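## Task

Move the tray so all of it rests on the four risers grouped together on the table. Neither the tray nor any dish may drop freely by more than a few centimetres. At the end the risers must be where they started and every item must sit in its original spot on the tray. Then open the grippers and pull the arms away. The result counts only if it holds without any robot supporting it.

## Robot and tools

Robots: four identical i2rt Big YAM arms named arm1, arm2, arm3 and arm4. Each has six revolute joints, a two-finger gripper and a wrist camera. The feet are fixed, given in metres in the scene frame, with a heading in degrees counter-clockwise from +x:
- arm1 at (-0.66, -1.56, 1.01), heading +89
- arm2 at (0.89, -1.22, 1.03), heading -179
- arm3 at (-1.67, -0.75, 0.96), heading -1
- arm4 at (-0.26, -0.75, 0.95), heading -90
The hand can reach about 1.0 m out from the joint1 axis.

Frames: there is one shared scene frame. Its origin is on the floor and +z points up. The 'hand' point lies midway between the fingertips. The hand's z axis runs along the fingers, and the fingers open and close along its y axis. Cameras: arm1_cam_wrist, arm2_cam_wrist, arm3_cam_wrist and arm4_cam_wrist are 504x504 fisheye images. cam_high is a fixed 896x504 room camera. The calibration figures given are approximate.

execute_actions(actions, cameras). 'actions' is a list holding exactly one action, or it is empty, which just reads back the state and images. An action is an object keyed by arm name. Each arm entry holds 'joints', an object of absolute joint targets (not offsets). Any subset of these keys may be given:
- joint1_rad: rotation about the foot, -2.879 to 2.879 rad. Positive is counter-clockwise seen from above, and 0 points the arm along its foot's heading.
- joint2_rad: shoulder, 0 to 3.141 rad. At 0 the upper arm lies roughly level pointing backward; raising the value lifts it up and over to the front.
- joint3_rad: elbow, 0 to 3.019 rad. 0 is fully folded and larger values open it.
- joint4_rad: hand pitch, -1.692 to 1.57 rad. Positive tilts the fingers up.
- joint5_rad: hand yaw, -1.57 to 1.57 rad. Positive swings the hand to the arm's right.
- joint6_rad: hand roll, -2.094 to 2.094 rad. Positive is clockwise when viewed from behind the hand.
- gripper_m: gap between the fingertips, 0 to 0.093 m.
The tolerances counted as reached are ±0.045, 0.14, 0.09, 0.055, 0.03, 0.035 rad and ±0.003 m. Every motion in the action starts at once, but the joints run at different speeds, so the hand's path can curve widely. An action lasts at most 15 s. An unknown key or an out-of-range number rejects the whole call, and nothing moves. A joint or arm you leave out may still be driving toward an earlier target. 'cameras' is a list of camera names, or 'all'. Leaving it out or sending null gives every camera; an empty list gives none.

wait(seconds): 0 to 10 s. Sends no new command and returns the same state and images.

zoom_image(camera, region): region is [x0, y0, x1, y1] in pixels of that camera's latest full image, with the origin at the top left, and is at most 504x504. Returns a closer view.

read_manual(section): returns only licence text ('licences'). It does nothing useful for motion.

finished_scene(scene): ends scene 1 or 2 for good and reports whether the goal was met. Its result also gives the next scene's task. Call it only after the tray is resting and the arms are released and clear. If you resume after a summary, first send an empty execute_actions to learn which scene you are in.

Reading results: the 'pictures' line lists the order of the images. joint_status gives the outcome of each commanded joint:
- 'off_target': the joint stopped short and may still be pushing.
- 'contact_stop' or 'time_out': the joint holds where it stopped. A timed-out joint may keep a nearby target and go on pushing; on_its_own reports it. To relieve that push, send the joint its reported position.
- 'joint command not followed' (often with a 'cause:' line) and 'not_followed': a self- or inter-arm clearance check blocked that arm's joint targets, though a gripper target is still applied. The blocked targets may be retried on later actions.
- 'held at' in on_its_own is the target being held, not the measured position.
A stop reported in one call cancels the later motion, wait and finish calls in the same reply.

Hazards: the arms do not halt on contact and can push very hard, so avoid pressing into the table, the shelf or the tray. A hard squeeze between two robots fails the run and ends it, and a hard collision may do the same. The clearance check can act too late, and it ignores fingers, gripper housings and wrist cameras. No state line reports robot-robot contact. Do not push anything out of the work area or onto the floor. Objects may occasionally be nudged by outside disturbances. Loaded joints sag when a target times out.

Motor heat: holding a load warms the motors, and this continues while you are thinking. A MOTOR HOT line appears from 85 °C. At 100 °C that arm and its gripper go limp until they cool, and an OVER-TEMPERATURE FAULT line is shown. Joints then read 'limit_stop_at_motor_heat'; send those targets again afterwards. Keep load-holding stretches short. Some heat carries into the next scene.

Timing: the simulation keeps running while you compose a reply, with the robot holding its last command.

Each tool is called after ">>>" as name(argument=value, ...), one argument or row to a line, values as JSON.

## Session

>>> execute_actions(
  actions=[],
)

Scene clock: 0.00 s.
arm1.joint_positions: joint1_rad=-1.488 joint2_rad=+0.459 joint3_rad=+1.317 joint4_rad=-1.177 joint5_rad=+0.154 joint6_rad=-0.427 gripper_m=+0.094
arm1.joint_status: not commanded
arm1.hand: x=-0.4631 y=-1.5748 z=+1.5790 quat_wxyz=(-0.562, +0.152, -0.796, +0.167) (m; scene frame)
arm2.joint_positions: joint1_rad=+0.868 joint2_rad=+0.588 joint3_rad=+1.401 joint4_rad=-1.336 joint5_rad=-0.201 joint6_rad=-0.341 gripper_m=+0.094
arm2.joint_status: not commanded
arm2.hand: x=+0.7881 y=-1.4050 z=+1.5870 quat_wxyz=(-0.214, -0.674, -0.538, +0.460) (m; scene frame)
arm3.joint_positions: joint1_rad=+0.208 joint2_rad=+0.582 joint3_rad=+1.390 joint4_rad=-1.241 joint5_rad=+0.090 joint6_rad=-0.428 gripper_m=+0.094
arm3.joint_status: not commanded
arm3.hand: x=-1.4435 y=-0.7303 z=+1.5320 quat_wxyz=(-0.529, +0.228, -0.811, +0.100) (m; scene frame)
arm4.joint_positions: joint1_rad=+0.405 joint2_rad=+0.460 joint3_rad=+1.423 joint4_rad=-1.207 joint5_rad=+0.139 joint6_rad=-0.081 gripper_m=+0.095
arm4.joint_status: not commanded
arm4.hand: x=-0.2065 y=-0.9116 z=+1.5671 quat_wxyz=(-0.462, -0.440, -0.654, +0.406) (m; scene frame)
pictures: arm1_cam_wrist, arm2_cam_wrist, arm3_cam_wrist, arm4_cam_wrist, cam_high
camera_calibration (this result's frames):
arm1_cam_wrist: T_world_to_cam=[[0.0278902, -0.89883, 0.43741, -2.09954], [-0.814375, -0.274182, -0.511487, 0.00347555], [0.579669, -0.34195, -0.739631, 1.02107], [0, 0, 0, 1]] pos_world=[-0.530498, -1.53702, 1.67536]
arm2_cam_wrist: T_world_to_cam=[[-0.92472, 0.324186, 0.199491, 0.871138], [0.223025, 0.886139, -0.406223, 1.71749], [-0.308469, -0.331151, -0.891732, 1.31634], [0, 0, 0, 1]] pos_world=[0.828567, -1.36843, 1.69773]
arm3_cam_wrist: T_world_to_cam=[[0.262733, -0.872847, 0.411229, -0.882279], [-0.795791, -0.437033, -0.419189, -0.821041], [0.545608, -0.217117, -0.809427, 1.99648], [0, 0, 0, 1]] pos_world=[-1.51087, -0.695446, 1.63465]
arm4_cam_wrist: T_world_to_cam=[[-0.945928, -0.301815, 0.118864, -0.65242], [-0.307397, 0.717051, -0.625576, 1.57468], [0.103577, -0.628288, -0.771055, 0.777555], [0, 0, 0, 1]] pos_world=[-0.213625, -0.837511, 1.66217]
Images, in order (width x height): arm1_cam_wrist 504x504, arm2_cam_wrist 504x504, arm3_cam_wrist 504x504, arm4_cam_wrist 504x504, cam_high 896x504.

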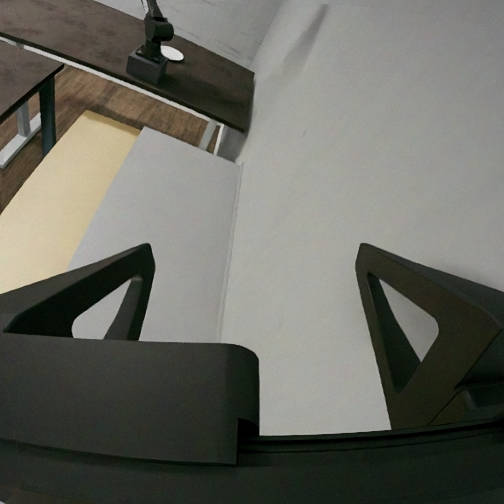

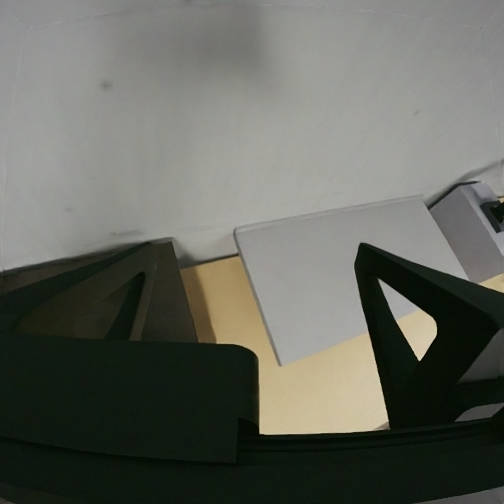

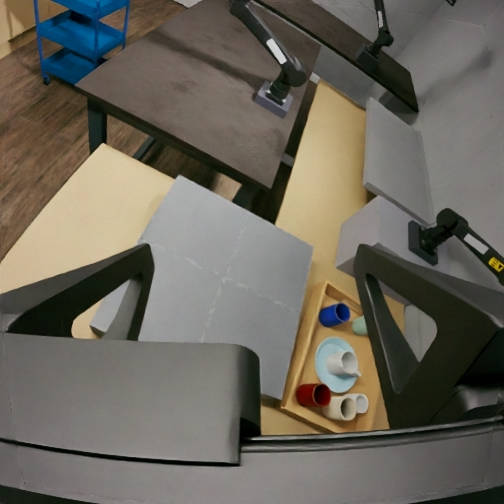

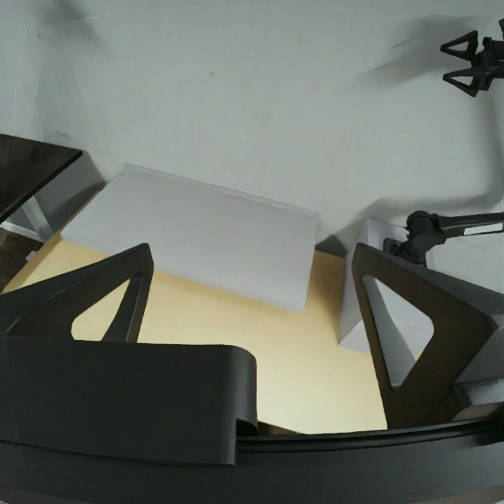

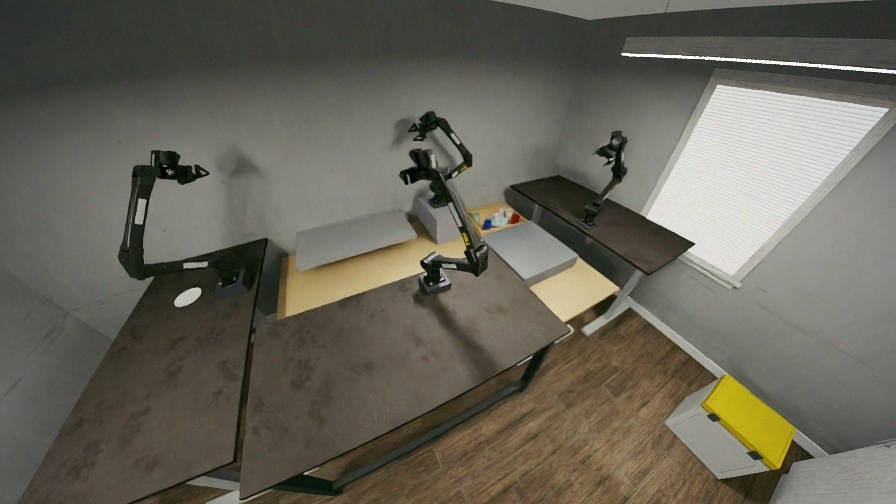

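>>> execute_actions(
  actions=[
    {"arm1":{"joints":{"joint1_rad":1.153,"joint2_rad":1.875,"joint3_rad":0.6,"joint4_rad":-0.29,"joint5_rad":0,"joint6_rad":1.31,"gripper_m":0.045}},"arm3":{"joints":{"joint1_rad":-1.167,"joint2_rad":2.28,"joint3_rad":1.7,"joint4_rad":-0.98,"joint5_rad":0,"joint6_rad":0.56,"gripper_m":0.045}},"arm4":{"joints":{"joint1_rad":-1.2,"joint5_rad":0,"joint6_rad":0}}},
  ],
  cameras=["arm1_cam_wrist","arm3_cam_wrist","arm4_cam_wrist"],
)

Scene clock: 10.97 s.
arm1.joint_positions: joint1_rad=+1.148 joint2_rad=+1.861 joint3_rad=+0.606 joint4_rad=-0.278 joint5_rad=-0.001 joint6_rad=+1.302 gripper_m=+0.045
arm1.joint_status: all done
arm1.hand: x=-0.9521 y=-1.4217 z=+0.8740 quat_wxyz=(+0.010, +0.643, -0.766, -0.018) (m; scene frame)
arm2.joint_positions: joint1_rad=+0.868 joint2_rad=+0.588 joint3_rad=+1.401 joint4_rad=-1.336 joint5_rad=-0.201 joint6_rad=-0.341 gripper_m=+0.094
arm2.joint_status: not commanded
arm2.hand: x=+0.7881 y=-1.4050 z=+1.5870 quat_wxyz=(-0.214, -0.674, -0.538, +0.460) (m; scene frame)
arm3.joint_positions: joint1_rad=-1.160 joint2_rad=+2.290 joint3_rad=+1.680 joint4_rad=-0.982 joint5_rad=+0.001 joint6_rad=+0.549 gripper_m=+0.045
arm3.joint_status: all done
arm3.hand: x=-1.4359 y=-1.3352 z=+0.8648 quat_wxyz=(+0.014, -0.762, -0.648, -0.005) (m; scene frame)
arm4.joint_positions: joint1_rad=-1.194 joint2_rad=+0.460 joint3_rad=+1.423 joint4_rad=-1.207 joint5_rad=+0.000 joint6_rad=-0.008 gripper_m=+0.095
arm4.joint_status: all done
arm4.hand: x=-0.4080 y=-0.8096 z=+1.5694 quat_wxyz=(-0.111, -0.770, -0.151, +0.610) (m; scene frame)
pictures: arm1_cam_wrist, arm3_cam_wrist, arm4_cam_wrist
camera_calibration (this result's frames):
arm1_cam_wrist: T_world_to_cam=[[0.983104, -0.182452, -0.0147551, 0.683233], [-0.140592, -0.804247, 0.577426, -1.77715], [-0.117219, -0.565595, -0.81631, -0.0790184], [0, 0, 0, 1]] pos_world=[-0.930804, -1.3493, 0.971748]
arm3_cam_wrist: T_world_to_cam=[[-0.987879, 0.153918, 0.0200874, -1.22445], [0.135166, 0.789374, 0.598848, 0.734845], [0.0763169, 0.594305, -0.800611, 1.72287], [0, 0, 0, 1]] pos_world=[-1.44042, -1.41551, 0.963884]
arm4_cam_wrist: T_world_to_cam=[[-0.386732, 0.922152, 0.00856966, 0.579697], [0.703878, 0.30117, -0.643313, 1.54473], [-0.595814, -0.242758, -0.765555, 0.882403], [0, 0, 0, 1]] pos_world=[-0.337367, -0.785587, 1.66431]
Images, in order (width x height): arm1_cam_wrist 504x504, arm3_cam_wrist 504x504, arm4_cam_wrist 504x504.

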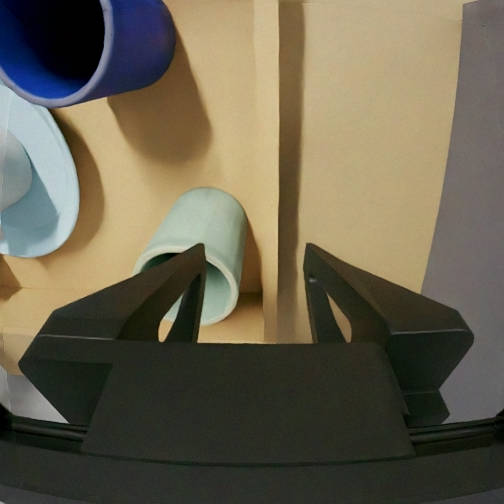

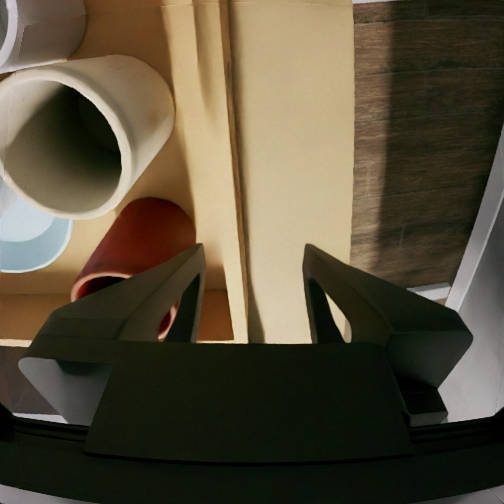

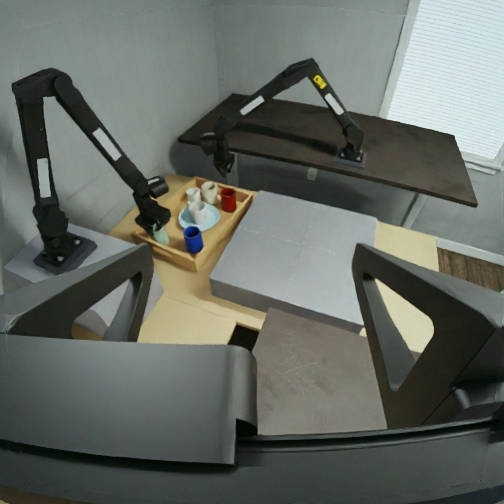

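>>> execute_actions(
  actions=[
    {"arm1":{"joints":{"joint1_rad":1.06,"joint2_rad":2.135,"joint3_rad":0.64,"joint4_rad":-0.09,"joint6_rad":1.22}},"arm3":{"joints":{"joint2_rad":2.418,"joint3_rad":1.76,"joint4_rad":-0.895}}},
  ],
  cameras=["arm1_cam_wrist","arm3_cam_wrist"],
)

Scene clock: 18.37 s.
arm1.joint_positions: joint1_rad=+1.062 joint2_rad=+2.125 joint3_rad=+0.642 joint4_rad=-0.100 joint5_rad=-0.002 joint6_rad=+1.228 gripper_m=+0.045
arm1.joint_status: all done
arm1.hand: x=-0.9274 y=-1.4045 z=+0.7991 quat_wxyz=(+0.000, +0.638, -0.770, +0.005) (m; scene frame)
arm2.joint_positions: joint1_rad=+0.868 joint2_rad=+0.588 joint3_rad=+1.401 joint4_rad=-1.336 joint5_rad=-0.201 joint6_rad=-0.341 gripper_m=+0.094
arm2.joint_status: not commanded
arm2.hand: x=+0.7881 y=-1.4050 z=+1.5870 quat_wxyz=(-0.214, -0.674, -0.538, +0.460) (m; scene frame)
arm3.joint_positions: joint1_rad=-1.160 joint2_rad=+2.442 joint3_rad=+1.729 joint4_rad=-0.908 joint5_rad=-0.002 joint6_rad=+0.549 gripper_m=+0.045
arm3.joint_status: all done
arm3.hand: x=-1.4351 y=-1.3362 z=+0.7858 quat_wxyz=(+0.027, -0.762, -0.647, -0.010) (m; scene frame)
arm4.joint_positions: joint1_rad=-1.194 joint2_rad=+0.460 joint3_rad=+1.423 joint4_rad=-1.207 joint5_rad=+0.000 joint6_rad=-0.008 gripper_m=+0.095
arm4.joint_status: not commanded
arm4.hand: x=-0.4080 y=-0.8096 z=+1.5694 quat_wxyz=(-0.111, -0.770, -0.151, +0.610) (m; scene frame)
pictures: arm1_cam_wrist, arm3_cam_wrist
camera_calibration (this result's frames):
arm1_cam_wrist: T_world_to_cam=[[0.980507, -0.193716, 0.0328726, 0.604744], [-0.175572, -0.788688, 0.589191, -1.73653], [-0.0882095, -0.583477, -0.807325, -0.132921], [0, 0, 0, 1]] pos_world=[-0.909567, -1.32999, 0.895959]
arm3_cam_wrist: T_world_to_cam=[[-0.987538, 0.154044, 0.0322352, -1.2308], [0.140704, 0.772419, 0.619332, 0.75203], [0.0705053, 0.616149, -0.784467, 1.66829], [0, 0, 0, 1]] pos_world=[-1.43889, -1.4192, 0.882636]
Images, in order (width x height): arm1_cam_wrist 504x504, arm3_cam_wrist 504x504.

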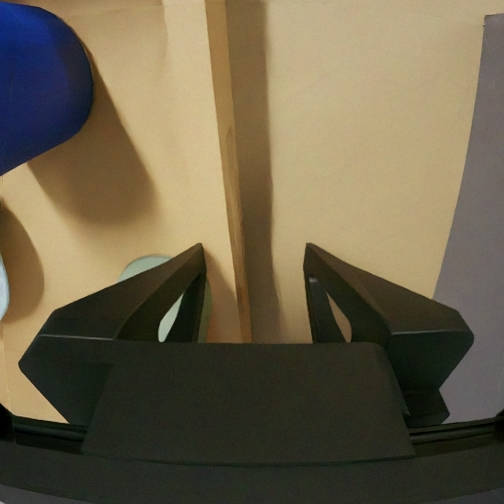

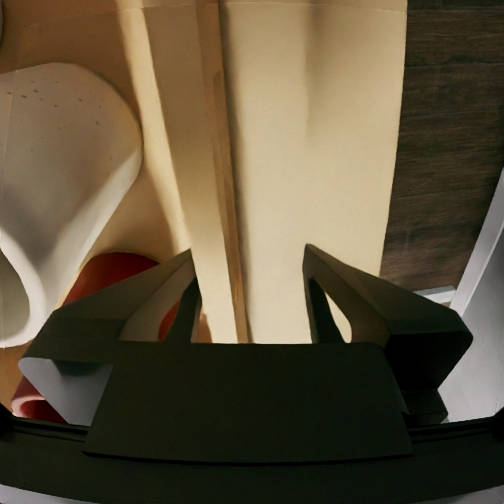

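Both inside, barely.

>>> execute_actions(
  actions=[
    {"arm1":{"joints":{"joint2_rad":2.28,"joint3_rad":0.705,"joint4_rad":0.05}},"arm3":{"joints":{"joint1_rad":-1.145,"joint2_rad":2.475,"joint3_rad":1.79,"joint4_rad":-0.82}}},
  ],
  cameras=["arm1_cam_wrist","arm3_cam_wrist"],
)

>>> execute_actions(
  actions=[
    {"arm1":{"joints":{"gripper_m":0}},"arm3":{"joints":{"gripper_m":0}}},
  ],
  cameras=["arm1_cam_wrist","arm3_cam_wrist"],
)

Scene clock: 22.27 s.
arm1.joint_positions: joint1_rad=+1.062 joint2_rad=+2.271 joint3_rad=+0.705 joint4_rad=+0.035 joint5_rad=-0.002 joint6_rad=+1.227 gripper_m=+0.045
arm1.joint_status: all done
arm1.hand: x=-0.9450 y=-1.3943 z=+0.7574 quat_wxyz=(+0.009, +0.638, -0.769, -0.019) (m; scene frame)
arm2.joint_positions: joint1_rad=+0.868 joint2_rad=+0.588 joint3_rad=+1.401 joint4_rad=-1.336 joint5_rad=-0.201 joint6_rad=-0.341 gripper_m=+0.094
arm2.joint_status: not commanded
arm2.hand: x=+0.7881 y=-1.4050 z=+1.5870 quat_wxyz=(-0.214, -0.674, -0.538, +0.460) (m; scene frame)
arm3.joint_positions: joint1_rad=-1.156 joint2_rad=+2.468 joint3_rad=+1.747 joint4_rad=-0.839 joint5_rad=+0.000 joint6_rad=+0.552 gripper_m=+0.045
arm3.joint_status: all done
arm3.hand: x=-1.4266 y=-1.3517 z=+0.7741 quat_wxyz=(-0.001, -0.762, -0.648, +0.000) (m; scene frame)
arm4.joint_positions: joint1_rad=-1.194 joint2_rad=+0.460 joint3_rad=+1.423 joint4_rad=-1.207 joint5_rad=+0.000 joint6_rad=-0.008 gripper_m=+0.095
arm4.joint_status: not commanded
arm4.hand: x=-0.4080 y=-0.8096 z=+1.5694 quat_wxyz=(-0.111, -0.770, -0.151, +0.610) (m; scene frame)
pictures: arm1_cam_wrist, arm3_cam_wrist
camera_calibration (this result's frames):
arm1_cam_wrist: T_world_to_cam=[[0.981002, -0.193296, -0.0164873, 0.663738], [-0.148781, -0.804169, 0.57548, -1.6929], [-0.124496, -0.562094, -0.81765, -0.158884], [0, 0, 0, 1]] pos_world=[-0.922779, -1.32238, 0.855259]
arm3_cam_wrist: T_world_to_cam=[[-0.988136, 0.153549, 0.00307572, -1.19853], [0.127126, 0.806533, 0.577358, 0.829245], [0.086172, 0.5709, -0.816485, 1.654], [0, 0, 0, 1]] pos_world=[-1.43226, -1.42905, 0.875383]
Images, in order (width x height): arm1_cam_wrist 504x504, arm3_cam_wrist 504x504.

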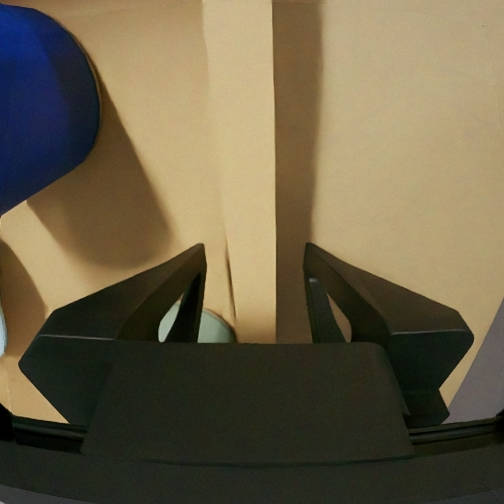

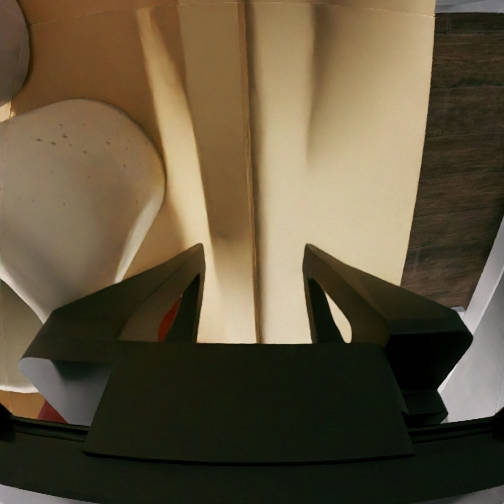

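Scene clock: 22.87 s.
arm1.joint_positions: joint1_rad=+1.064 joint2_rad=+2.271 joint3_rad=+0.702 joint4_rad=+0.036 joint5_rad=-0.001 joint6_rad=+1.190 gripper_m=+0.010
arm1.joint_status: gripper_m off_target (ended at +0.010, target +0.000)
arm1.hand: x=-0.9439 y=-1.3953 z=+0.7573 quat_wxyz=(+0.008, +0.653, -0.757, -0.019) (m; scene frame)
arm2.joint_positions: joint1_rad=+0.868 joint2_rad=+0.588 joint3_rad=+1.401 joint4_rad=-1.336 joint5_rad=-0.201 joint6_rad=-0.341 gripper_m=+0.094
arm2.joint_status: not commanded
arm2.hand: x=+0.7881 y=-1.4050 z=+1.5870 quat_wxyz=(-0.214, -0.674, -0.538, +0.460) (m; scene frame)
arm3.joint_positions: joint1_rad=-1.147 joint2_rad=+2.470 joint3_rad=+1.750 joint4_rad=-0.832 joint5_rad=+0.003 joint6_rad=+0.535 gripper_m=+0.011
arm3.joint_status: gripper_m off_target (ended at +0.011, target +0.000)
arm3.hand: x=-1.4202 y=-1.3517 z=+0.7737 quat_wxyz=(-0.005, -0.753, -0.658, +0.002) (m; scene frame)
arm4.joint_positions: joint1_rad=-1.194 joint2_rad=+0.460 joint3_rad=+1.423 joint4_rad=-1.207 joint5_rad=+0.000 joint6_rad=-0.008 gripper_m=+0.095
arm4.joint_status: not commanded
arm4.hand: x=-0.4080 y=-0.8096 z=+1.5694 quat_wxyz=(-0.111, -0.770, -0.151, +0.610) (m; scene frame)
pictures: arm1_cam_wrist, arm3_cam_wrist
camera_calibration (this result's frames):
arm1_cam_wrist: T_world_to_cam=[[0.987692, -0.155793, -0.0138968, 0.719113], [-0.119702, -0.810082, 0.573967, -1.67319], [-0.100677, -0.56524, -0.81876, -0.140399], [0, 0, 0, 1]] pos_world=[-0.924681, -1.32275, 0.855395]
arm3_cam_wrist: T_world_to_cam=[[-0.991785, 0.12791, 0.000972528, -1.23047], [0.105581, 0.81431, 0.570746, 0.813772], [0.0722122, 0.566161, -0.821126, 1.63053], [0, 0, 0, 1]] pos_world=[-1.42403, -1.42841, 0.875606]
Images, in order (width x height): arm1_cam_wrist 504x504, arm3_cam_wrist 504x504.

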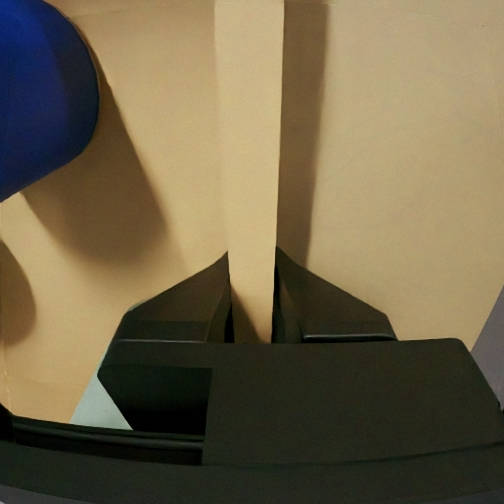

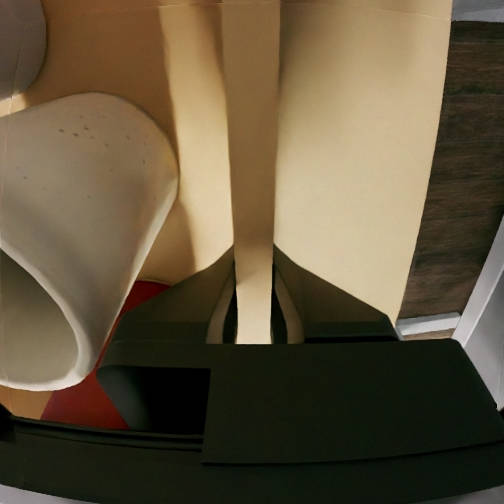

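>>> execute_actions(
  actions=[
    {"arm1":{"joints":{"joint2_rad":1.93,"joint3_rad":0.65,"joint4_rad":-0.24,"joint6_rad":1.19}},"arm3":{"joints":{"joint2_rad":2.235,"joint3_rad":1.78,"joint4_rad":-0.986,"joint6_rad":0.535}}},
  ],
  cameras=["arm4_cam_wrist"],
)

>>> execute_actions(
  actions=[
    {"arm1":{"joints":{"joint2_rad":1.645,"joint3_rad":0.645,"joint4_rad":-0.516}},"arm3":{"joints":{"joint2_rad":2.12,"joint3_rad":1.815,"joint4_rad":-1.137}}},
  ],
  cameras=["arm4_cam_wrist"],
)

>>> execute_actions(
  actions=[
    {"arm1":{"joints":{"joint1_rad":0.674,"joint2_rad":1.82,"joint3_rad":1.0,"joint4_rad":-0.66,"joint6_rad":0.74}},"arm3":{"joints":{"joint1_rad":-1.003,"joint2_rad":1.82,"joint3_rad":1.26,"joint4_rad":-0.911,"joint6_rad":0.63}}},
  ],
  cameras=["arm4_cam_wrist"],
)

Scene clock: 38.93 s.
arm1.joint_positions: joint1_rad=+1.064 joint2_rad=+2.002 joint3_rad=+0.644 joint4_rad=-0.225 joint5_rad=+0.009 joint6_rad=+1.210 gripper_m=+0.010
arm1.joint_status: all done
arm1.hand: x=-0.9356 y=-1.3980 z=+0.8356 quat_wxyz=(-0.005, +0.646, -0.763, +0.004) (m; scene frame)
arm2.joint_positions: joint1_rad=+0.868 joint2_rad=+0.588 joint3_rad=+1.401 joint4_rad=-1.336 joint5_rad=-0.201 joint6_rad=-0.341 gripper_m=+0.094
arm2.joint_status: not commanded
arm2.hand: x=+0.7881 y=-1.4050 z=+1.5870 quat_wxyz=(-0.214, -0.674, -0.538, +0.460) (m; scene frame)
arm3.joint_positions: joint1_rad=-1.133 joint2_rad=+2.367 joint3_rad=+1.737 joint4_rad=-0.948 joint5_rad=-0.019 joint6_rad=+0.556 gripper_m=+0.011
arm3.joint_status: all done
arm3.hand: x=-1.4106 y=-1.3423 z=+0.8346 quat_wxyz=(+0.004, -0.756, -0.655, -0.012) (m; scene frame)
arm4.joint_positions: joint1_rad=-1.194 joint2_rad=+0.460 joint3_rad=+1.423 joint4_rad=-1.207 joint5_rad=+0.000 joint6_rad=-0.008 gripper_m=+0.095
arm4.joint_status: not commanded
arm4.hand: x=-0.4080 y=-0.8096 z=+1.5694 quat_wxyz=(-0.111, -0.770, -0.151, +0.610) (m; scene frame)
pictures: arm4_cam_wrist
camera_calibration (this result's frames):
arm4_cam_wrist: T_world_to_cam=[[-0.386732, 0.922152, 0.00856966, 0.579697], [0.703878, 0.30117, -0.643313, 1.54473], [-0.595814, -0.242758, -0.765555, 0.882403], [0, 0, 0, 1]] pos_world=[-0.337367, -0.785587, 1.66431]
Images, in order (width x height): arm4_cam_wrist 504x504.

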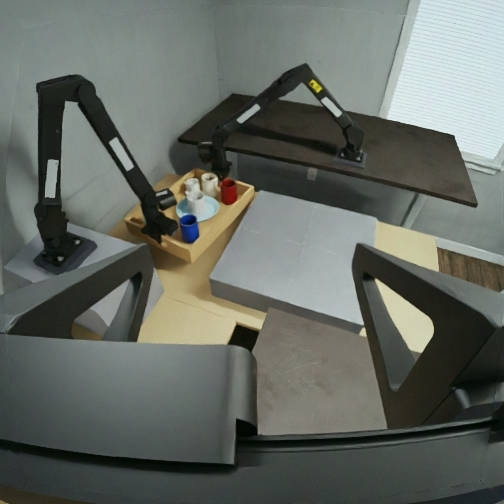

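Scene clock: 40.07 s.
arm1.joint_positions: joint1_rad=+1.064 joint2_rad=+1.708 joint3_rad=+0.631 joint4_rad=-0.493 joint5_rad=+0.012 joint6_rad=+1.218 gripper_m=+0.010
arm1.joint_status: all done
arm1.hand: x=-0.9373 y=-1.3961 z=+0.9230 quat_wxyz=(-0.004, +0.643, -0.766, -0.003) (m; scene frame)
arm2.joint_positions: joint1_rad=+0.868 joint2_rad=+0.588 joint3_rad=+1.401 joint4_rad=-1.336 joint5_rad=-0.201 joint6_rad=-0.341 gripper_m=+0.094
arm2.joint_status: not commanded
arm2.hand: x=+0.7881 y=-1.4050 z=+1.5870 quat_wxyz=(-0.214, -0.674, -0.538, +0.460) (m; scene frame)
arm3.joint_positions: joint1_rad=-1.131 joint2_rad=+2.238 joint3_rad=+1.737 joint4_rad=-1.089 joint5_rad=-0.027 joint6_rad=+0.565 gripper_m=+0.011
arm3.joint_status: all done
arm3.hand: x=-1.4108 y=-1.3355 z=+0.9156 quat_wxyz=(+0.009, -0.758, -0.652, -0.018) (m; scene frame)
arm4.joint_positions: joint1_rad=-1.194 joint2_rad=+0.460 joint3_rad=+1.423 joint4_rad=-1.207 joint5_rad=+0.000 joint6_rad=-0.008 gripper_m=+0.095
arm4.joint_status: not commanded
arm4.hand: x=-0.4080 y=-0.8096 z=+1.5694 quat_wxyz=(-0.111, -0.770, -0.151, +0.610) (m; scene frame)
pictures: arm4_cam_wrist
camera_calibration (this result's frames):
arm4_cam_wrist: T_world_to_cam=[[-0.386732, 0.922152, 0.00856966, 0.579697], [0.703878, 0.30117, -0.643313, 1.54473], [-0.595814, -0.242758, -0.765555, 0.882403], [0, 0, 0, 1]] pos_world=[-0.337367, -0.785587, 1.66431]
Images, in order (width x height): arm4_cam_wrist 504x504.

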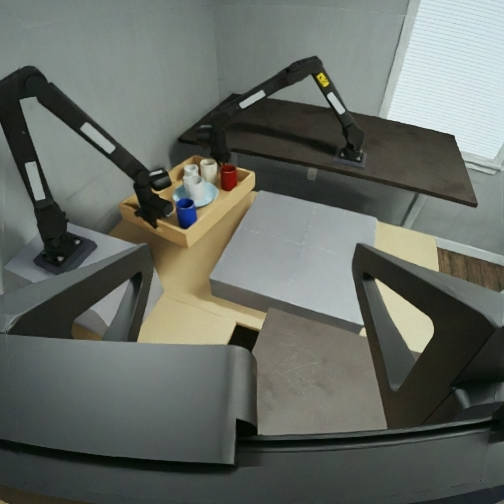

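Scene clock: 41.40 s.
arm1.joint_positions: joint1_rad=+0.670 joint2_rad=+1.898 joint3_rad=+0.972 joint4_rad=-0.637 joint5_rad=-0.002 joint6_rad=+0.776 gripper_m=+0.011
arm1.joint_status: joint6_rad off_target (ended at +0.776, target +0.740); the others done
arm1.hand: x=-0.9255 y=-1.2108 z=+0.9244 quat_wxyz=(+0.002, +0.661, -0.750, -0.004) (m; scene frame)
arm2.joint_positions: joint1_rad=+0.868 joint2_rad=+0.588 joint3_rad=+1.401 joint4_rad=-1.336 joint5_rad=-0.201 joint6_rad=-0.341 gripper_m=+0.094
arm2.joint_status: not commanded
arm2.hand: x=+0.7881 y=-1.4050 z=+1.5870 quat_wxyz=(-0.214, -0.674, -0.538, +0.460) (m; scene frame)
arm3.joint_positions: joint1_rad=-0.984 joint2_rad=+1.941 joint3_rad=+1.226 joint4_rad=-0.894 joint5_rad=-0.027 joint6_rad=+0.662 gripper_m=+0.011
arm3.joint_status: all done
arm3.hand: x=-1.4022 y=-1.1734 z=+0.9230 quat_wxyz=(+0.020, -0.741, -0.670, -0.019) (m; scene frame)
arm4.joint_positions: joint1_rad=-1.194 joint2_rad=+0.460 joint3_rad=+1.423 joint4_rad=-1.207 joint5_rad=+0.000 joint6_rad=-0.008 gripper_m=+0.095
arm4.joint_status: not commanded
arm4.hand: x=-0.4080 y=-0.8096 z=+1.5694 quat_wxyz=(-0.111, -0.770, -0.151, +0.610) (m; scene frame)
pictures: arm4_cam_wrist
camera_calibration (this result's frames):
arm4_cam_wrist: T_world_to_cam=[[-0.386732, 0.922152, 0.00856966, 0.579697], [0.703878, 0.30117, -0.643313, 1.54473], [-0.595814, -0.242758, -0.765555, 0.882403], [0, 0, 0, 1]] pos_world=[-0.337367, -0.785587, 1.66431]
Images, in order (width x height): arm4_cam_wrist 504x504.

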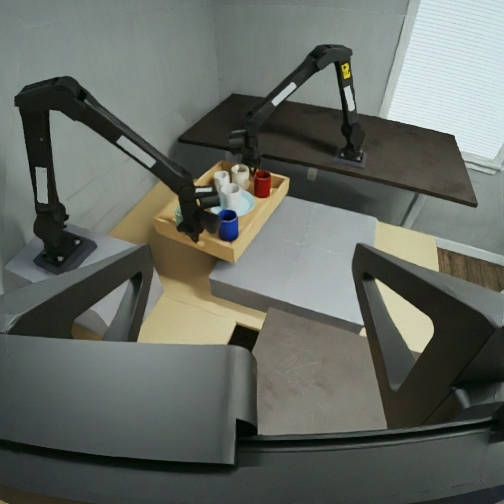

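More sag compensation on arm3.

>>> execute_actions(
  actions=[
    {"arm1":{"joints":{"joint1_rad":0.451,"joint2_rad":2.09,"joint3_rad":1.54,"joint4_rad":-0.92,"joint6_rad":0.47}},"arm3":{"joints":{"joint1_rad":-0.75,"joint2_rad":1.54,"joint3_rad":0.89,"joint4_rad":-0.785,"joint6_rad":0.84}}},
  ],
  cameras=[],
)

>>> execute_actions(
  actions=[
    {"arm1":{"joints":{"joint1_rad":0.331,"joint2_rad":2.475,"joint3_rad":2.34,"joint4_rad":-1.31,"joint6_rad":0.31}},"arm3":{"joints":{"joint1_rad":-0.36,"joint2_rad":1.42,"joint3_rad":0.7,"joint4_rad":-0.745,"joint6_rad":1.19}}},
  ],
  cameras=["arm4_cam_wrist","cam_high"],
)

Scene clock: 48.47 s.
arm1.joint_positions: joint1_rad=+0.469 joint2_rad=+2.177 joint3_rad=+1.486 joint4_rad=-0.882 joint5_rad=-0.014 joint6_rad=+0.527 gripper_m=+0.010
arm1.joint_status: joint6_rad time_out (moved -0.249 of -0.306); the others done
arm1.on_its_own: joint6_rad reads +0.527 and still pushes toward +0.470 since a time_out
arm1.hand: x=-0.9162 y=-1.0326 z=+0.9218 quat_wxyz=(+0.009, +0.679, -0.734, -0.001) (m; scene frame)
arm2.joint_positions: joint1_rad=+0.868 joint2_rad=+0.588 joint3_rad=+1.401 joint4_rad=-1.336 joint5_rad=-0.201 joint6_rad=-0.341 gripper_m=+0.094
arm2.joint_status: not commanded
arm2.hand: x=+0.7881 y=-1.4050 z=+1.5870 quat_wxyz=(-0.214, -0.674, -0.538, +0.460) (m; scene frame)
arm3.joint_positions: joint1_rad=-0.737 joint2_rad=+1.637 joint3_rad=+0.839 joint4_rad=-0.763 joint5_rad=-0.001 joint6_rad=+0.870 gripper_m=+0.011
arm3.joint_status: all done
arm3.hand: x=-1.3952 y=-1.0169 z=+0.9458 quat_wxyz=(-0.002, -0.728, -0.686, -0.003) (m; scene frame)
arm4.joint_positions: joint1_rad=-1.194 joint2_rad=+0.460 joint3_rad=+1.423 joint4_rad=-1.207 joint5_rad=+0.000 joint6_rad=-0.008 gripper_m=+0.095
arm4.joint_status: not commanded
arm4.hand: x=-0.4080 y=-0.8096 z=+1.5694 quat_wxyz=(-0.111, -0.770, -0.151, +0.610) (m; scene frame)
pictures: none
No camera images: the call's "cameras" was empty. Leave "cameras" out to get every camera's image.

not run: a stop came earlier in this reply.

>>> execute_actions(
  actions=[
    {"arm1":{"joints":{"joint1_rad":0.32,"joint2_rad":2.475,"joint3_rad":2.35,"joint4_rad":-1.31,"joint6_rad":0.34}},"arm3":{"joints":{"joint1_rad":-0.36,"joint2_rad":1.43,"joint3_rad":0.72,"joint4_rad":-0.745,"joint6_rad":1.21}}},
  ],
  cameras=["arm4_cam_wrist","cam_high"],
)

Scene clock: 53.33 s.
arm1.joint_positions: joint1_rad=+0.343 joint2_rad=+2.576 joint3_rad=+2.237 joint4_rad=-1.271 joint5_rad=-0.011 joint6_rad=+0.360 gripper_m=+0.011
arm1.joint_status: joint3_rad time_out (moved +0.751 of +0.864); the others done
arm1.on_its_own: joint3_rad reads +2.237 and still pushes toward +2.349 since a time_out
arm1.hand: x=-0.8928 y=-0.8704 z=+0.9112 quat_wxyz=(+0.015, +0.694, -0.720, +0.015) (m; scene frame)
arm2.joint_positions: joint1_rad=+0.868 joint2_rad=+0.588 joint3_rad=+1.401 joint4_rad=-1.336 joint5_rad=-0.201 joint6_rad=-0.341 gripper_m=+0.094
arm2.joint_status: not commanded
arm2.hand: x=+0.7881 y=-1.4050 z=+1.5870 quat_wxyz=(-0.214, -0.674, -0.538, +0.460) (m; scene frame)
arm3.joint_positions: joint1_rad=-0.355 joint2_rad=+1.525 joint3_rad=+0.677 joint4_rad=-0.720 joint5_rad=+0.007 joint6_rad=+1.211 gripper_m=+0.011
arm3.joint_status: all done
arm3.hand: x=-1.3714 y=-0.8739 z=+0.9416 quat_wxyz=(+0.001, -0.714, -0.700, +0.001) (m; scene frame)
arm4.joint_positions: joint1_rad=-1.194 joint2_rad=+0.460 joint3_rad=+1.423 joint4_rad=-1.207 joint5_rad=+0.000 joint6_rad=-0.008 gripper_m=+0.095
arm4.joint_status: not commanded
arm4.hand: x=-0.4080 y=-0.8096 z=+1.5694 quat_wxyz=(-0.111, -0.770, -0.151, +0.610) (m; scene frame)
pictures: arm4_cam_wrist, cam_high
camera_calibration (this result's frames):
arm4_cam_wrist: T_world_to_cam=[[-0.386732, 0.922152, 0.00856966, 0.579697], [0.703878, 0.30117, -0.643313, 1.54473], [-0.595814, -0.242758, -0.765555, 0.882403], [0, 0, 0, 1]] pos_world=[-0.337367, -0.785587, 1.66431]
Images, in order (width x height): arm4_cam_wrist 504x504, cam_high 896x504.

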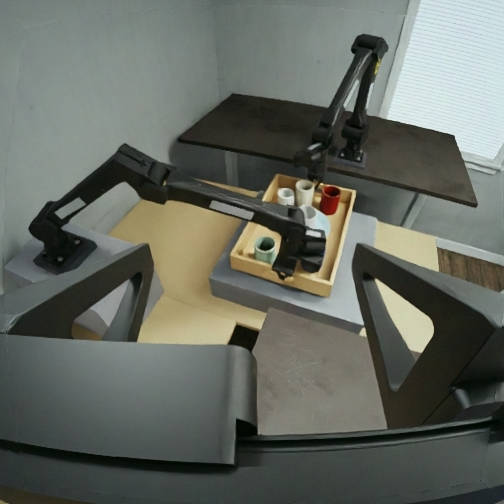

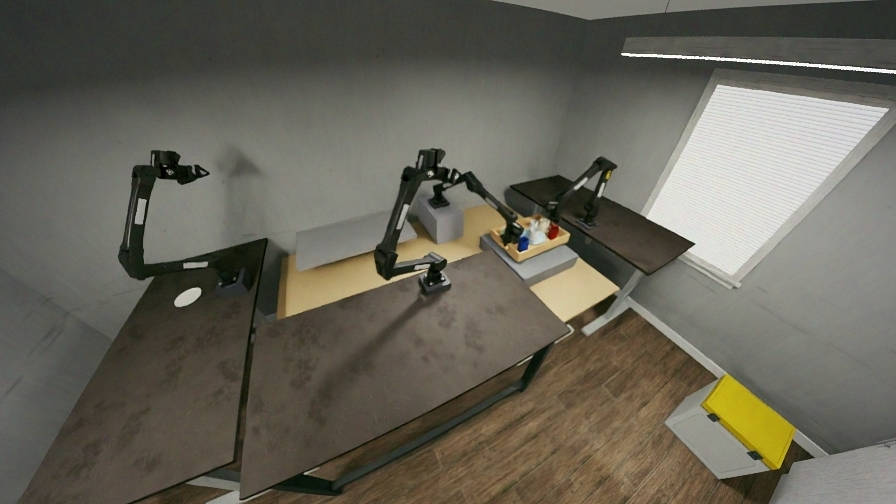

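>>> execute_actions(
  actions=[
    {"arm1":{"joints":{"joint1_rad":0.29,"joint2_rad":2.52,"joint3_rad":2.32,"joint4_rad":-1.24}},"arm3":{"joints":{"joint2_rad":1.56,"joint3_rad":0.74,"joint4_rad":-0.63}}},
  ],
  cameras=["arm3_cam_wrist","arm1_cam_wrist","cam_high"],
)

Scene clock: 58.20 s.
arm1.joint_positions: joint1_rad=+0.333 joint2_rad=+2.609 joint3_rad=+2.237 joint4_rad=-1.238 joint5_rad=-0.014 joint6_rad=+0.346 gripper_m=+0.011
arm1.joint_status: all done
arm1.hand: x=-0.8863 y=-0.8678 z=+0.8880 quat_wxyz=(+0.016, +0.695, -0.719, +0.014) (m; scene frame)
arm2.joint_positions: joint1_rad=+0.868 joint2_rad=+0.588 joint3_rad=+1.401 joint4_rad=-1.336 joint5_rad=-0.201 joint6_rad=-0.341 gripper_m=+0.094
arm2.joint_status: not commanded
arm2.hand: x=+0.7881 y=-1.4050 z=+1.5870 quat_wxyz=(-0.214, -0.674, -0.538, +0.460) (m; scene frame)
arm3.joint_positions: joint1_rad=-0.355 joint2_rad=+1.640 joint3_rad=+0.677 joint4_rad=-0.621 joint5_rad=+0.002 joint6_rad=+1.205 gripper_m=+0.011
arm3.joint_status: all done
arm3.hand: x=-1.3664 y=-0.8747 z=+0.9064 quat_wxyz=(+0.009, -0.712, -0.703, +0.002) (m; scene frame)
arm4.joint_positions: joint1_rad=-1.194 joint2_rad=+0.460 joint3_rad=+1.423 joint4_rad=-1.207 joint5_rad=+0.000 joint6_rad=-0.008 gripper_m=+0.095
arm4.joint_status: not commanded
arm4.hand: x=-0.4080 y=-0.8096 z=+1.5694 quat_wxyz=(-0.111, -0.770, -0.151, +0.610) (m; scene frame)
pictures: arm1_cam_wrist, arm3_cam_wrist, cam_high
camera_calibration (this result's frames):
arm1_cam_wrist: T_world_to_cam=[[0.998914, -0.041121, 0.0218837, 0.823965], [-0.0458521, -0.785198, 0.617545, -1.26561], [-0.00821106, -0.617878, -0.786231, 0.277903], [0, 0, 0, 1]] pos_world=[-0.878819, -0.788165, 0.982039]
arm3_cam_wrist: T_world_to_cam=[[-0.999778, 0.0055484, 0.0203371, -1.37371], [0.0164388, 0.809142, 0.587384, 0.202513], [-0.0131966, 0.587587, -0.809053, 1.35664], [0, 0, 0, 1]] pos_world=[-1.35883, -0.953385, 1.00658]
Images, in order (width x height): arm1_cam_wrist 504x504, arm3_cam_wrist 504x504, cam_high 896x504.

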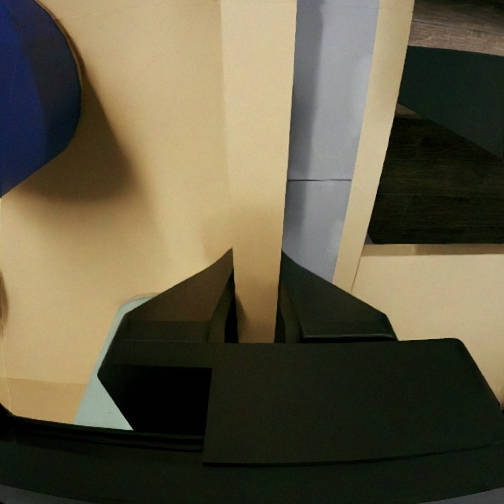

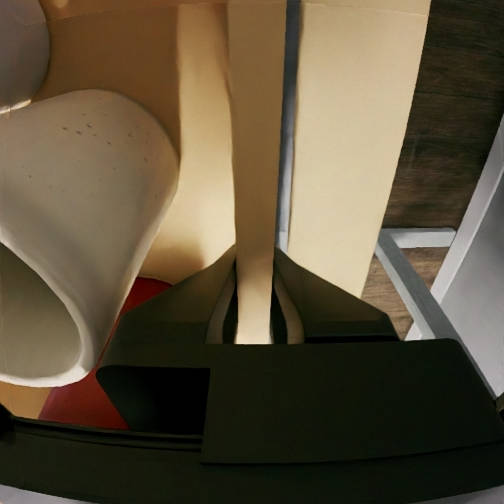

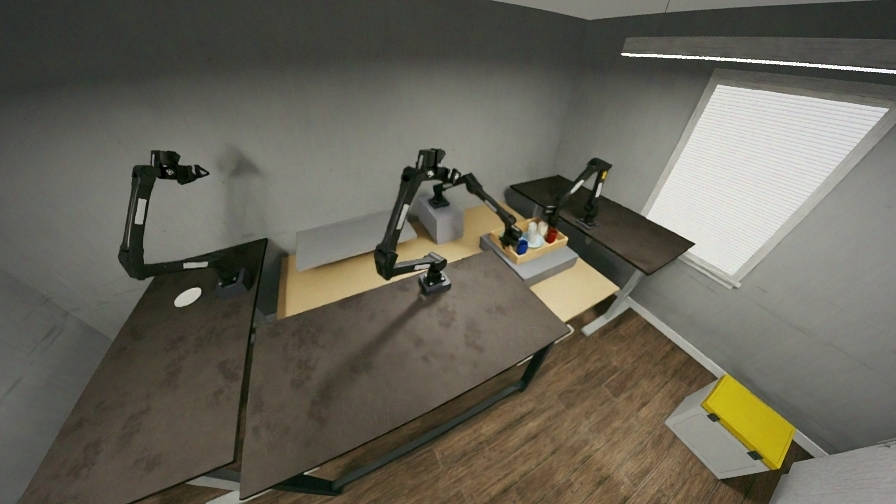

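Shift +x a further 1.2 cm while still hanging.

>>> execute_actions(
  actions=[
    {"arm1":{"joints":{"joint1_rad":0.275,"joint2_rad":2.505}},"arm3":{"joints":{"joint3_rad":0.79,"joint4_rad":-0.64}}},
  ],
  cameras=[],
)

>>> execute_actions(
  actions=[
    {"arm1":{"joints":{"joint2_rad":2.58,"joint4_rad":-1.2}},"arm3":{"joints":{"joint2_rad":1.68,"joint4_rad":-0.56}}},
  ],
  cameras=["arm3_cam_wrist","arm1_cam_wrist"],
)

Scene clock: 63.13 s.
arm1.joint_positions: joint1_rad=+0.321 joint2_rad=+2.609 joint3_rad=+2.237 joint4_rad=-1.238 joint5_rad=-0.014 joint6_rad=+0.325 gripper_m=+0.011
arm1.joint_status: joint1_rad time_out (moved -0.012 of -0.058); the others done
arm1.on_its_own: joint1_rad reads +0.321 and still pushes toward +0.275 since a time_out
arm1.hand: x=-0.8781 y=-0.8652 z=+0.8879 quat_wxyz=(+0.017, +0.698, -0.716, +0.013) (m; scene frame)
arm2.joint_positions: joint1_rad=+0.868 joint2_rad=+0.588 joint3_rad=+1.401 joint4_rad=-1.336 joint5_rad=-0.201 joint6_rad=-0.341 gripper_m=+0.094
arm2.joint_status: not commanded
arm2.hand: x=+0.7881 y=-1.4050 z=+1.5870 quat_wxyz=(-0.214, -0.674, -0.538, +0.460) (m; scene frame)
arm3.joint_positions: joint1_rad=-0.355 joint2_rad=+1.640 joint3_rad=+0.694 joint4_rad=-0.621 joint5_rad=+0.000 joint6_rad=+1.199 gripper_m=+0.011
arm3.joint_status: joint3_rad time_out (moved +0.017 of +0.113); the others done
arm3.on_its_own: joint3_rad reads +0.694 and still pushes toward +0.790 since a time_out
arm3.hand: x=-1.3571 y=-0.8781 z=+0.9102 quat_wxyz=(+0.001, -0.709, -0.705, -0.003) (m; scene frame)
arm4.joint_positions: joint1_rad=-1.194 joint2_rad=+0.460 joint3_rad=+1.423 joint4_rad=-1.207 joint5_rad=+0.000 joint6_rad=-0.008 gripper_m=+0.095
arm4.joint_status: not commanded
arm4.hand: x=-0.4080 y=-0.8096 z=+1.5694 quat_wxyz=(-0.111, -0.770, -0.151, +0.610) (m; scene frame)
pictures: none
No camera images: the call's "cameras" was empty. Leave "cameras" out to get every camera's image.

not run: a stop came earlier in this reply.

>>> execute_actions(
  actions=[
    {"arm1":{"joints":{"joint1_rad":0.31,"joint2_rad":2.59,"joint3_rad":2.28,"joint4_rad":-1.2}},"arm3":{"joints":{"joint2_rad":1.67,"joint3_rad":0.73,"joint4_rad":-0.57}}},
  ],
  cameras=["arm3_cam_wrist","arm1_cam_wrist"],
)

Scene clock: 66.50 s.
arm1.joint_positions: joint1_rad=+0.323 joint2_rad=+2.612 joint3_rad=+2.237 joint4_rad=-1.235 joint5_rad=-0.009 joint6_rad=+0.326 gripper_m=+0.010
arm1.joint_status: all done
arm1.hand: x=-0.8785 y=-0.8655 z=+0.8858 quat_wxyz=(+0.014, +0.699, -0.715, +0.015) (m; scene frame)
arm2.joint_positions: joint1_rad=+0.868 joint2_rad=+0.588 joint3_rad=+1.401 joint4_rad=-1.336 joint5_rad=-0.201 joint6_rad=-0.341 gripper_m=+0.094
arm2.joint_status: not commanded
arm2.hand: x=+0.7881 y=-1.4050 z=+1.5870 quat_wxyz=(-0.214, -0.674, -0.538, +0.460) (m; scene frame)
arm3.joint_positions: joint1_rad=-0.355 joint2_rad=+1.693 joint3_rad=+0.694 joint4_rad=-0.587 joint5_rad=+0.000 joint6_rad=+1.196 gripper_m=+0.011
arm3.joint_status: all done
arm3.hand: x=-1.3590 y=-0.8772 z=+0.8932 quat_wxyz=(+0.011, -0.709, -0.706, +0.001) (m; scene frame)
arm4.joint_positions: joint1_rad=-1.194 joint2_rad=+0.460 joint3_rad=+1.423 joint4_rad=-1.207 joint5_rad=+0.000 joint6_rad=-0.008 gripper_m=+0.095
arm4.joint_status: not commanded
arm4.hand: x=-0.4080 y=-0.8096 z=+1.5694 quat_wxyz=(-0.111, -0.770, -0.151, +0.610) (m; scene frame)
pictures: arm1_cam_wrist, arm3_cam_wrist
camera_calibration (this result's frames):
arm1_cam_wrist: T_world_to_cam=[[0.999171, -0.03104, 0.026345, 0.8213], [-0.0406825, -0.786192, 0.616642, -1.25762], [0.00157164, -0.617203, -0.786803, 0.287322], [0, 0, 0, 1]] pos_world=[-0.872234, -0.785898, 0.979928]
arm3_cam_wrist: T_world_to_cam=[[-0.999761, -0.00287709, 0.021661, -1.37461], [0.01045, 0.807635, 0.58959, 0.200722], [-0.0191905, 0.589675, -0.807412, 1.33975], [0, 0, 0, 1]] pos_world=[-1.35067, -0.956082, 0.993161]
Images, in order (width x height): arm1_cam_wrist 504x504, arm3_cam_wrist 504x504.

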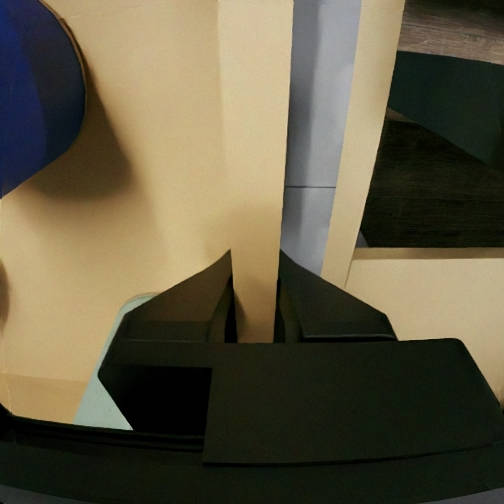

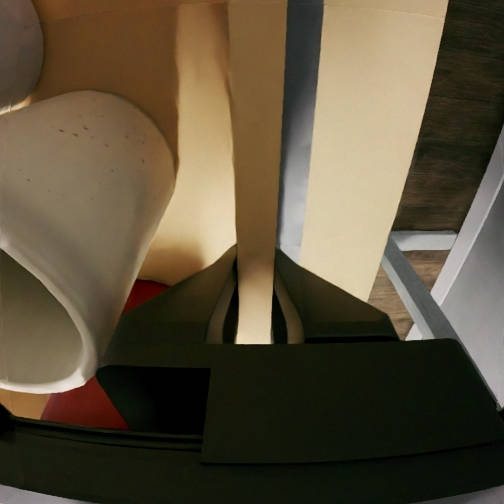

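>>> execute_actions(
  actions=[
    {"arm1":{"joints":{"gripper_m":0.03,"joint1_rad":0.323,"joint3_rad":2.25,"joint4_rad":-1.235,"joint6_rad":0.326}},"arm3":{"joints":{"gripper_m":0.03,"joint3_rad":0.7,"joint4_rad":-0.587,"joint6_rad":1.196}}},
  ],
  cameras=[],
)

>>> execute_actions(
  actions=[
    {"arm1":{"joints":{"joint2_rad":2.45,"joint4_rad":-1.39}},"arm3":{"joints":{"joint2_rad":1.35,"joint4_rad":-0.88}}},
  ],
  cameras=[],
)

>>> execute_actions(
  actions=[
    {"arm1":{"joints":{"joint2_rad":1.3,"joint3_rad":1.5}},"arm3":{"joints":{"joint2_rad":0.6,"joint4_rad":-1.3}}},
  ],
  cameras=["arm4_cam_wrist"],
)

>>> finished_scene(
  scene=2,
)

Scene clock: 71.13 s.
arm1.joint_positions: joint1_rad=+0.324 joint2_rad=+2.593 joint3_rad=+2.237 joint4_rad=-1.235 joint5_rad=-0.001 joint6_rad=+0.326 gripper_m=+0.030
arm1.joint_status: all done
arm1.hand: x=-0.8792 y=-0.8608 z=+0.8993 quat_wxyz=(+0.007, +0.699, -0.715, +0.008) (m; scene frame)
arm2.joint_positions: joint1_rad=+0.868 joint2_rad=+0.588 joint3_rad=+1.401 joint4_rad=-1.336 joint5_rad=-0.201 joint6_rad=-0.341 gripper_m=+0.094
arm2.joint_status: not commanded
arm2.hand: x=+0.7881 y=-1.4050 z=+1.5870 quat_wxyz=(-0.214, -0.674, -0.538, +0.460) (m; scene frame)
arm3.joint_positions: joint1_rad=-0.355 joint2_rad=+1.689 joint3_rad=+0.694 joint4_rad=-0.587 joint5_rad=+0.000 joint6_rad=+1.195 gripper_m=+0.030
arm3.joint_status: all done
arm3.hand: x=-1.3582 y=-0.8775 z=+0.8945 quat_wxyz=(+0.009, -0.708, -0.706, +0.000) (m; scene frame)
arm4.joint_positions: joint1_rad=-1.194 joint2_rad=+0.460 joint3_rad=+1.423 joint4_rad=-1.207 joint5_rad=+0.000 joint6_rad=-0.008 gripper_m=+0.095
arm4.joint_status: not commanded
arm4.hand: x=-0.4080 y=-0.8096 z=+1.5694 quat_wxyz=(-0.111, -0.770, -0.151, +0.610) (m; scene frame)
pictures: none
No camera images: the call's "cameras" was empty. Leave "cameras" out to get every camera's image.

Scene clock: 72.33 s.
arm1.joint_positions: joint1_rad=+0.324 joint2_rad=+2.420 joint3_rad=+2.237 joint4_rad=-1.377 joint5_rad=-0.001 joint6_rad=+0.326 gripper_m=+0.030
arm1.joint_status: all done
arm1.hand: x=-0.8776 y=-0.8647 z=+1.0223 quat_wxyz=(+0.000, +0.699, -0.715, -0.006) (m; scene frame)
arm2.joint_positions: joint1_rad=+0.868 joint2_rad=+0.588 joint3_rad=+1.401 joint4_rad=-1.336 joint5_rad=-0.201 joint6_rad=-0.341 gripper_m=+0.094
arm2.joint_status: not commanded
arm2.hand: x=+0.7881 y=-1.4050 z=+1.5870 quat_wxyz=(-0.214, -0.674, -0.538, +0.460) (m; scene frame)
arm3.joint_positions: joint1_rad=-0.355 joint2_rad=+1.344 joint3_rad=+0.694 joint4_rad=-0.865 joint5_rad=+0.000 joint6_rad=+1.195 gripper_m=+0.030
arm3.joint_status: all done
arm3.hand: x=-1.3752 y=-0.8716 z=+1.0004 quat_wxyz=(-0.022, -0.708, -0.706, -0.013) (m; scene frame)
arm4.joint_positions: joint1_rad=-1.194 joint2_rad=+0.460 joint3_rad=+1.423 joint4_rad=-1.207 joint5_rad=+0.000 joint6_rad=-0.008 gripper_m=+0.095
arm4.joint_status: not commanded
arm4.hand: x=-0.4080 y=-0.8096 z=+1.5694 quat_wxyz=(-0.111, -0.770, -0.151, +0.610) (m; scene frame)
pictures: none
No camera images: the call's "cameras" was empty. Leave "cameras" out to get every camera's image.

Scene clock: 74.10 s.
arm1.joint_positions: joint1_rad=+0.324 joint2_rad=+1.285 joint3_rad=+1.503 joint4_rad=-1.382 joint5_rad=-0.001 joint6_rad=+0.326 gripper_m=+0.030
arm1.joint_status: all done
arm1.hand: x=-0.7933 y=-1.1304 z=+1.3777 quat_wxyz=(-0.090, +0.685, -0.700, -0.181) (m; scene frame)
arm2.joint_positions: joint1_rad=+0.868 joint2_rad=+0.588 joint3_rad=+1.401 joint4_rad=-1.336 joint5_rad=-0.201 joint6_rad=-0.341 gripper_m=+0.094
arm2.joint_status: not commanded
arm2.hand: x=+0.7881 y=-1.4050 z=+1.5870 quat_wxyz=(-0.214, -0.674, -0.538, +0.460) (m; scene frame)
arm3.joint_positions: joint1_rad=-0.355 joint2_rad=+0.597 joint3_rad=+0.694 joint4_rad=-1.286 joint5_rad=+0.000 joint6_rad=+1.195 gripper_m=+0.030
arm3.joint_status: all done
arm3.hand: x=-1.4696 y=-0.8352 z=+1.1712 quat_wxyz=(-0.171, -0.696, -0.693, -0.077) (m; scene frame)
arm4.joint_positions: joint1_rad=-1.194 joint2_rad=+0.460 joint3_rad=+1.423 joint4_rad=-1.207 joint5_rad=+0.000 joint6_rad=-0.008 gripper_m=+0.095
arm4.joint_status: not commanded
arm4.hand: x=-0.4080 y=-0.8096 z=+1.5694 quat_wxyz=(-0.111, -0.770, -0.151, +0.610) (m; scene frame)
pictures: arm4_cam_wrist
camera_calibration (this result's frames):
arm4_cam_wrist: T_world_to_cam=[[-0.386732, 0.922152, 0.00856966, 0.579697], [0.703878, 0.30117, -0.643313, 1.54473], [-0.595814, -0.242758, -0.765555, 0.882403], [0, 0, 0, 1]] pos_world=[-0.337367, -0.785587, 1.66431]
Images, in order (width x height): arm4_cam_wrist 504x504.

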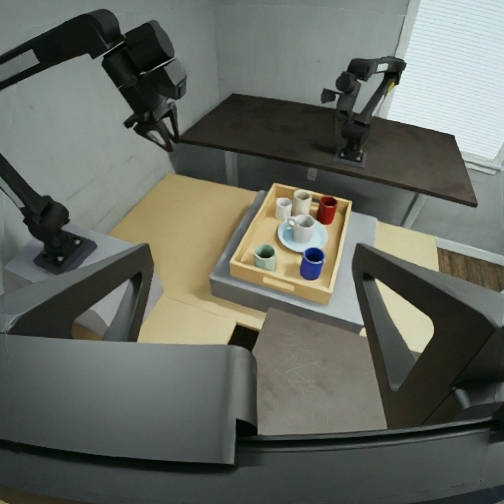

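The scene is finished: the task was done.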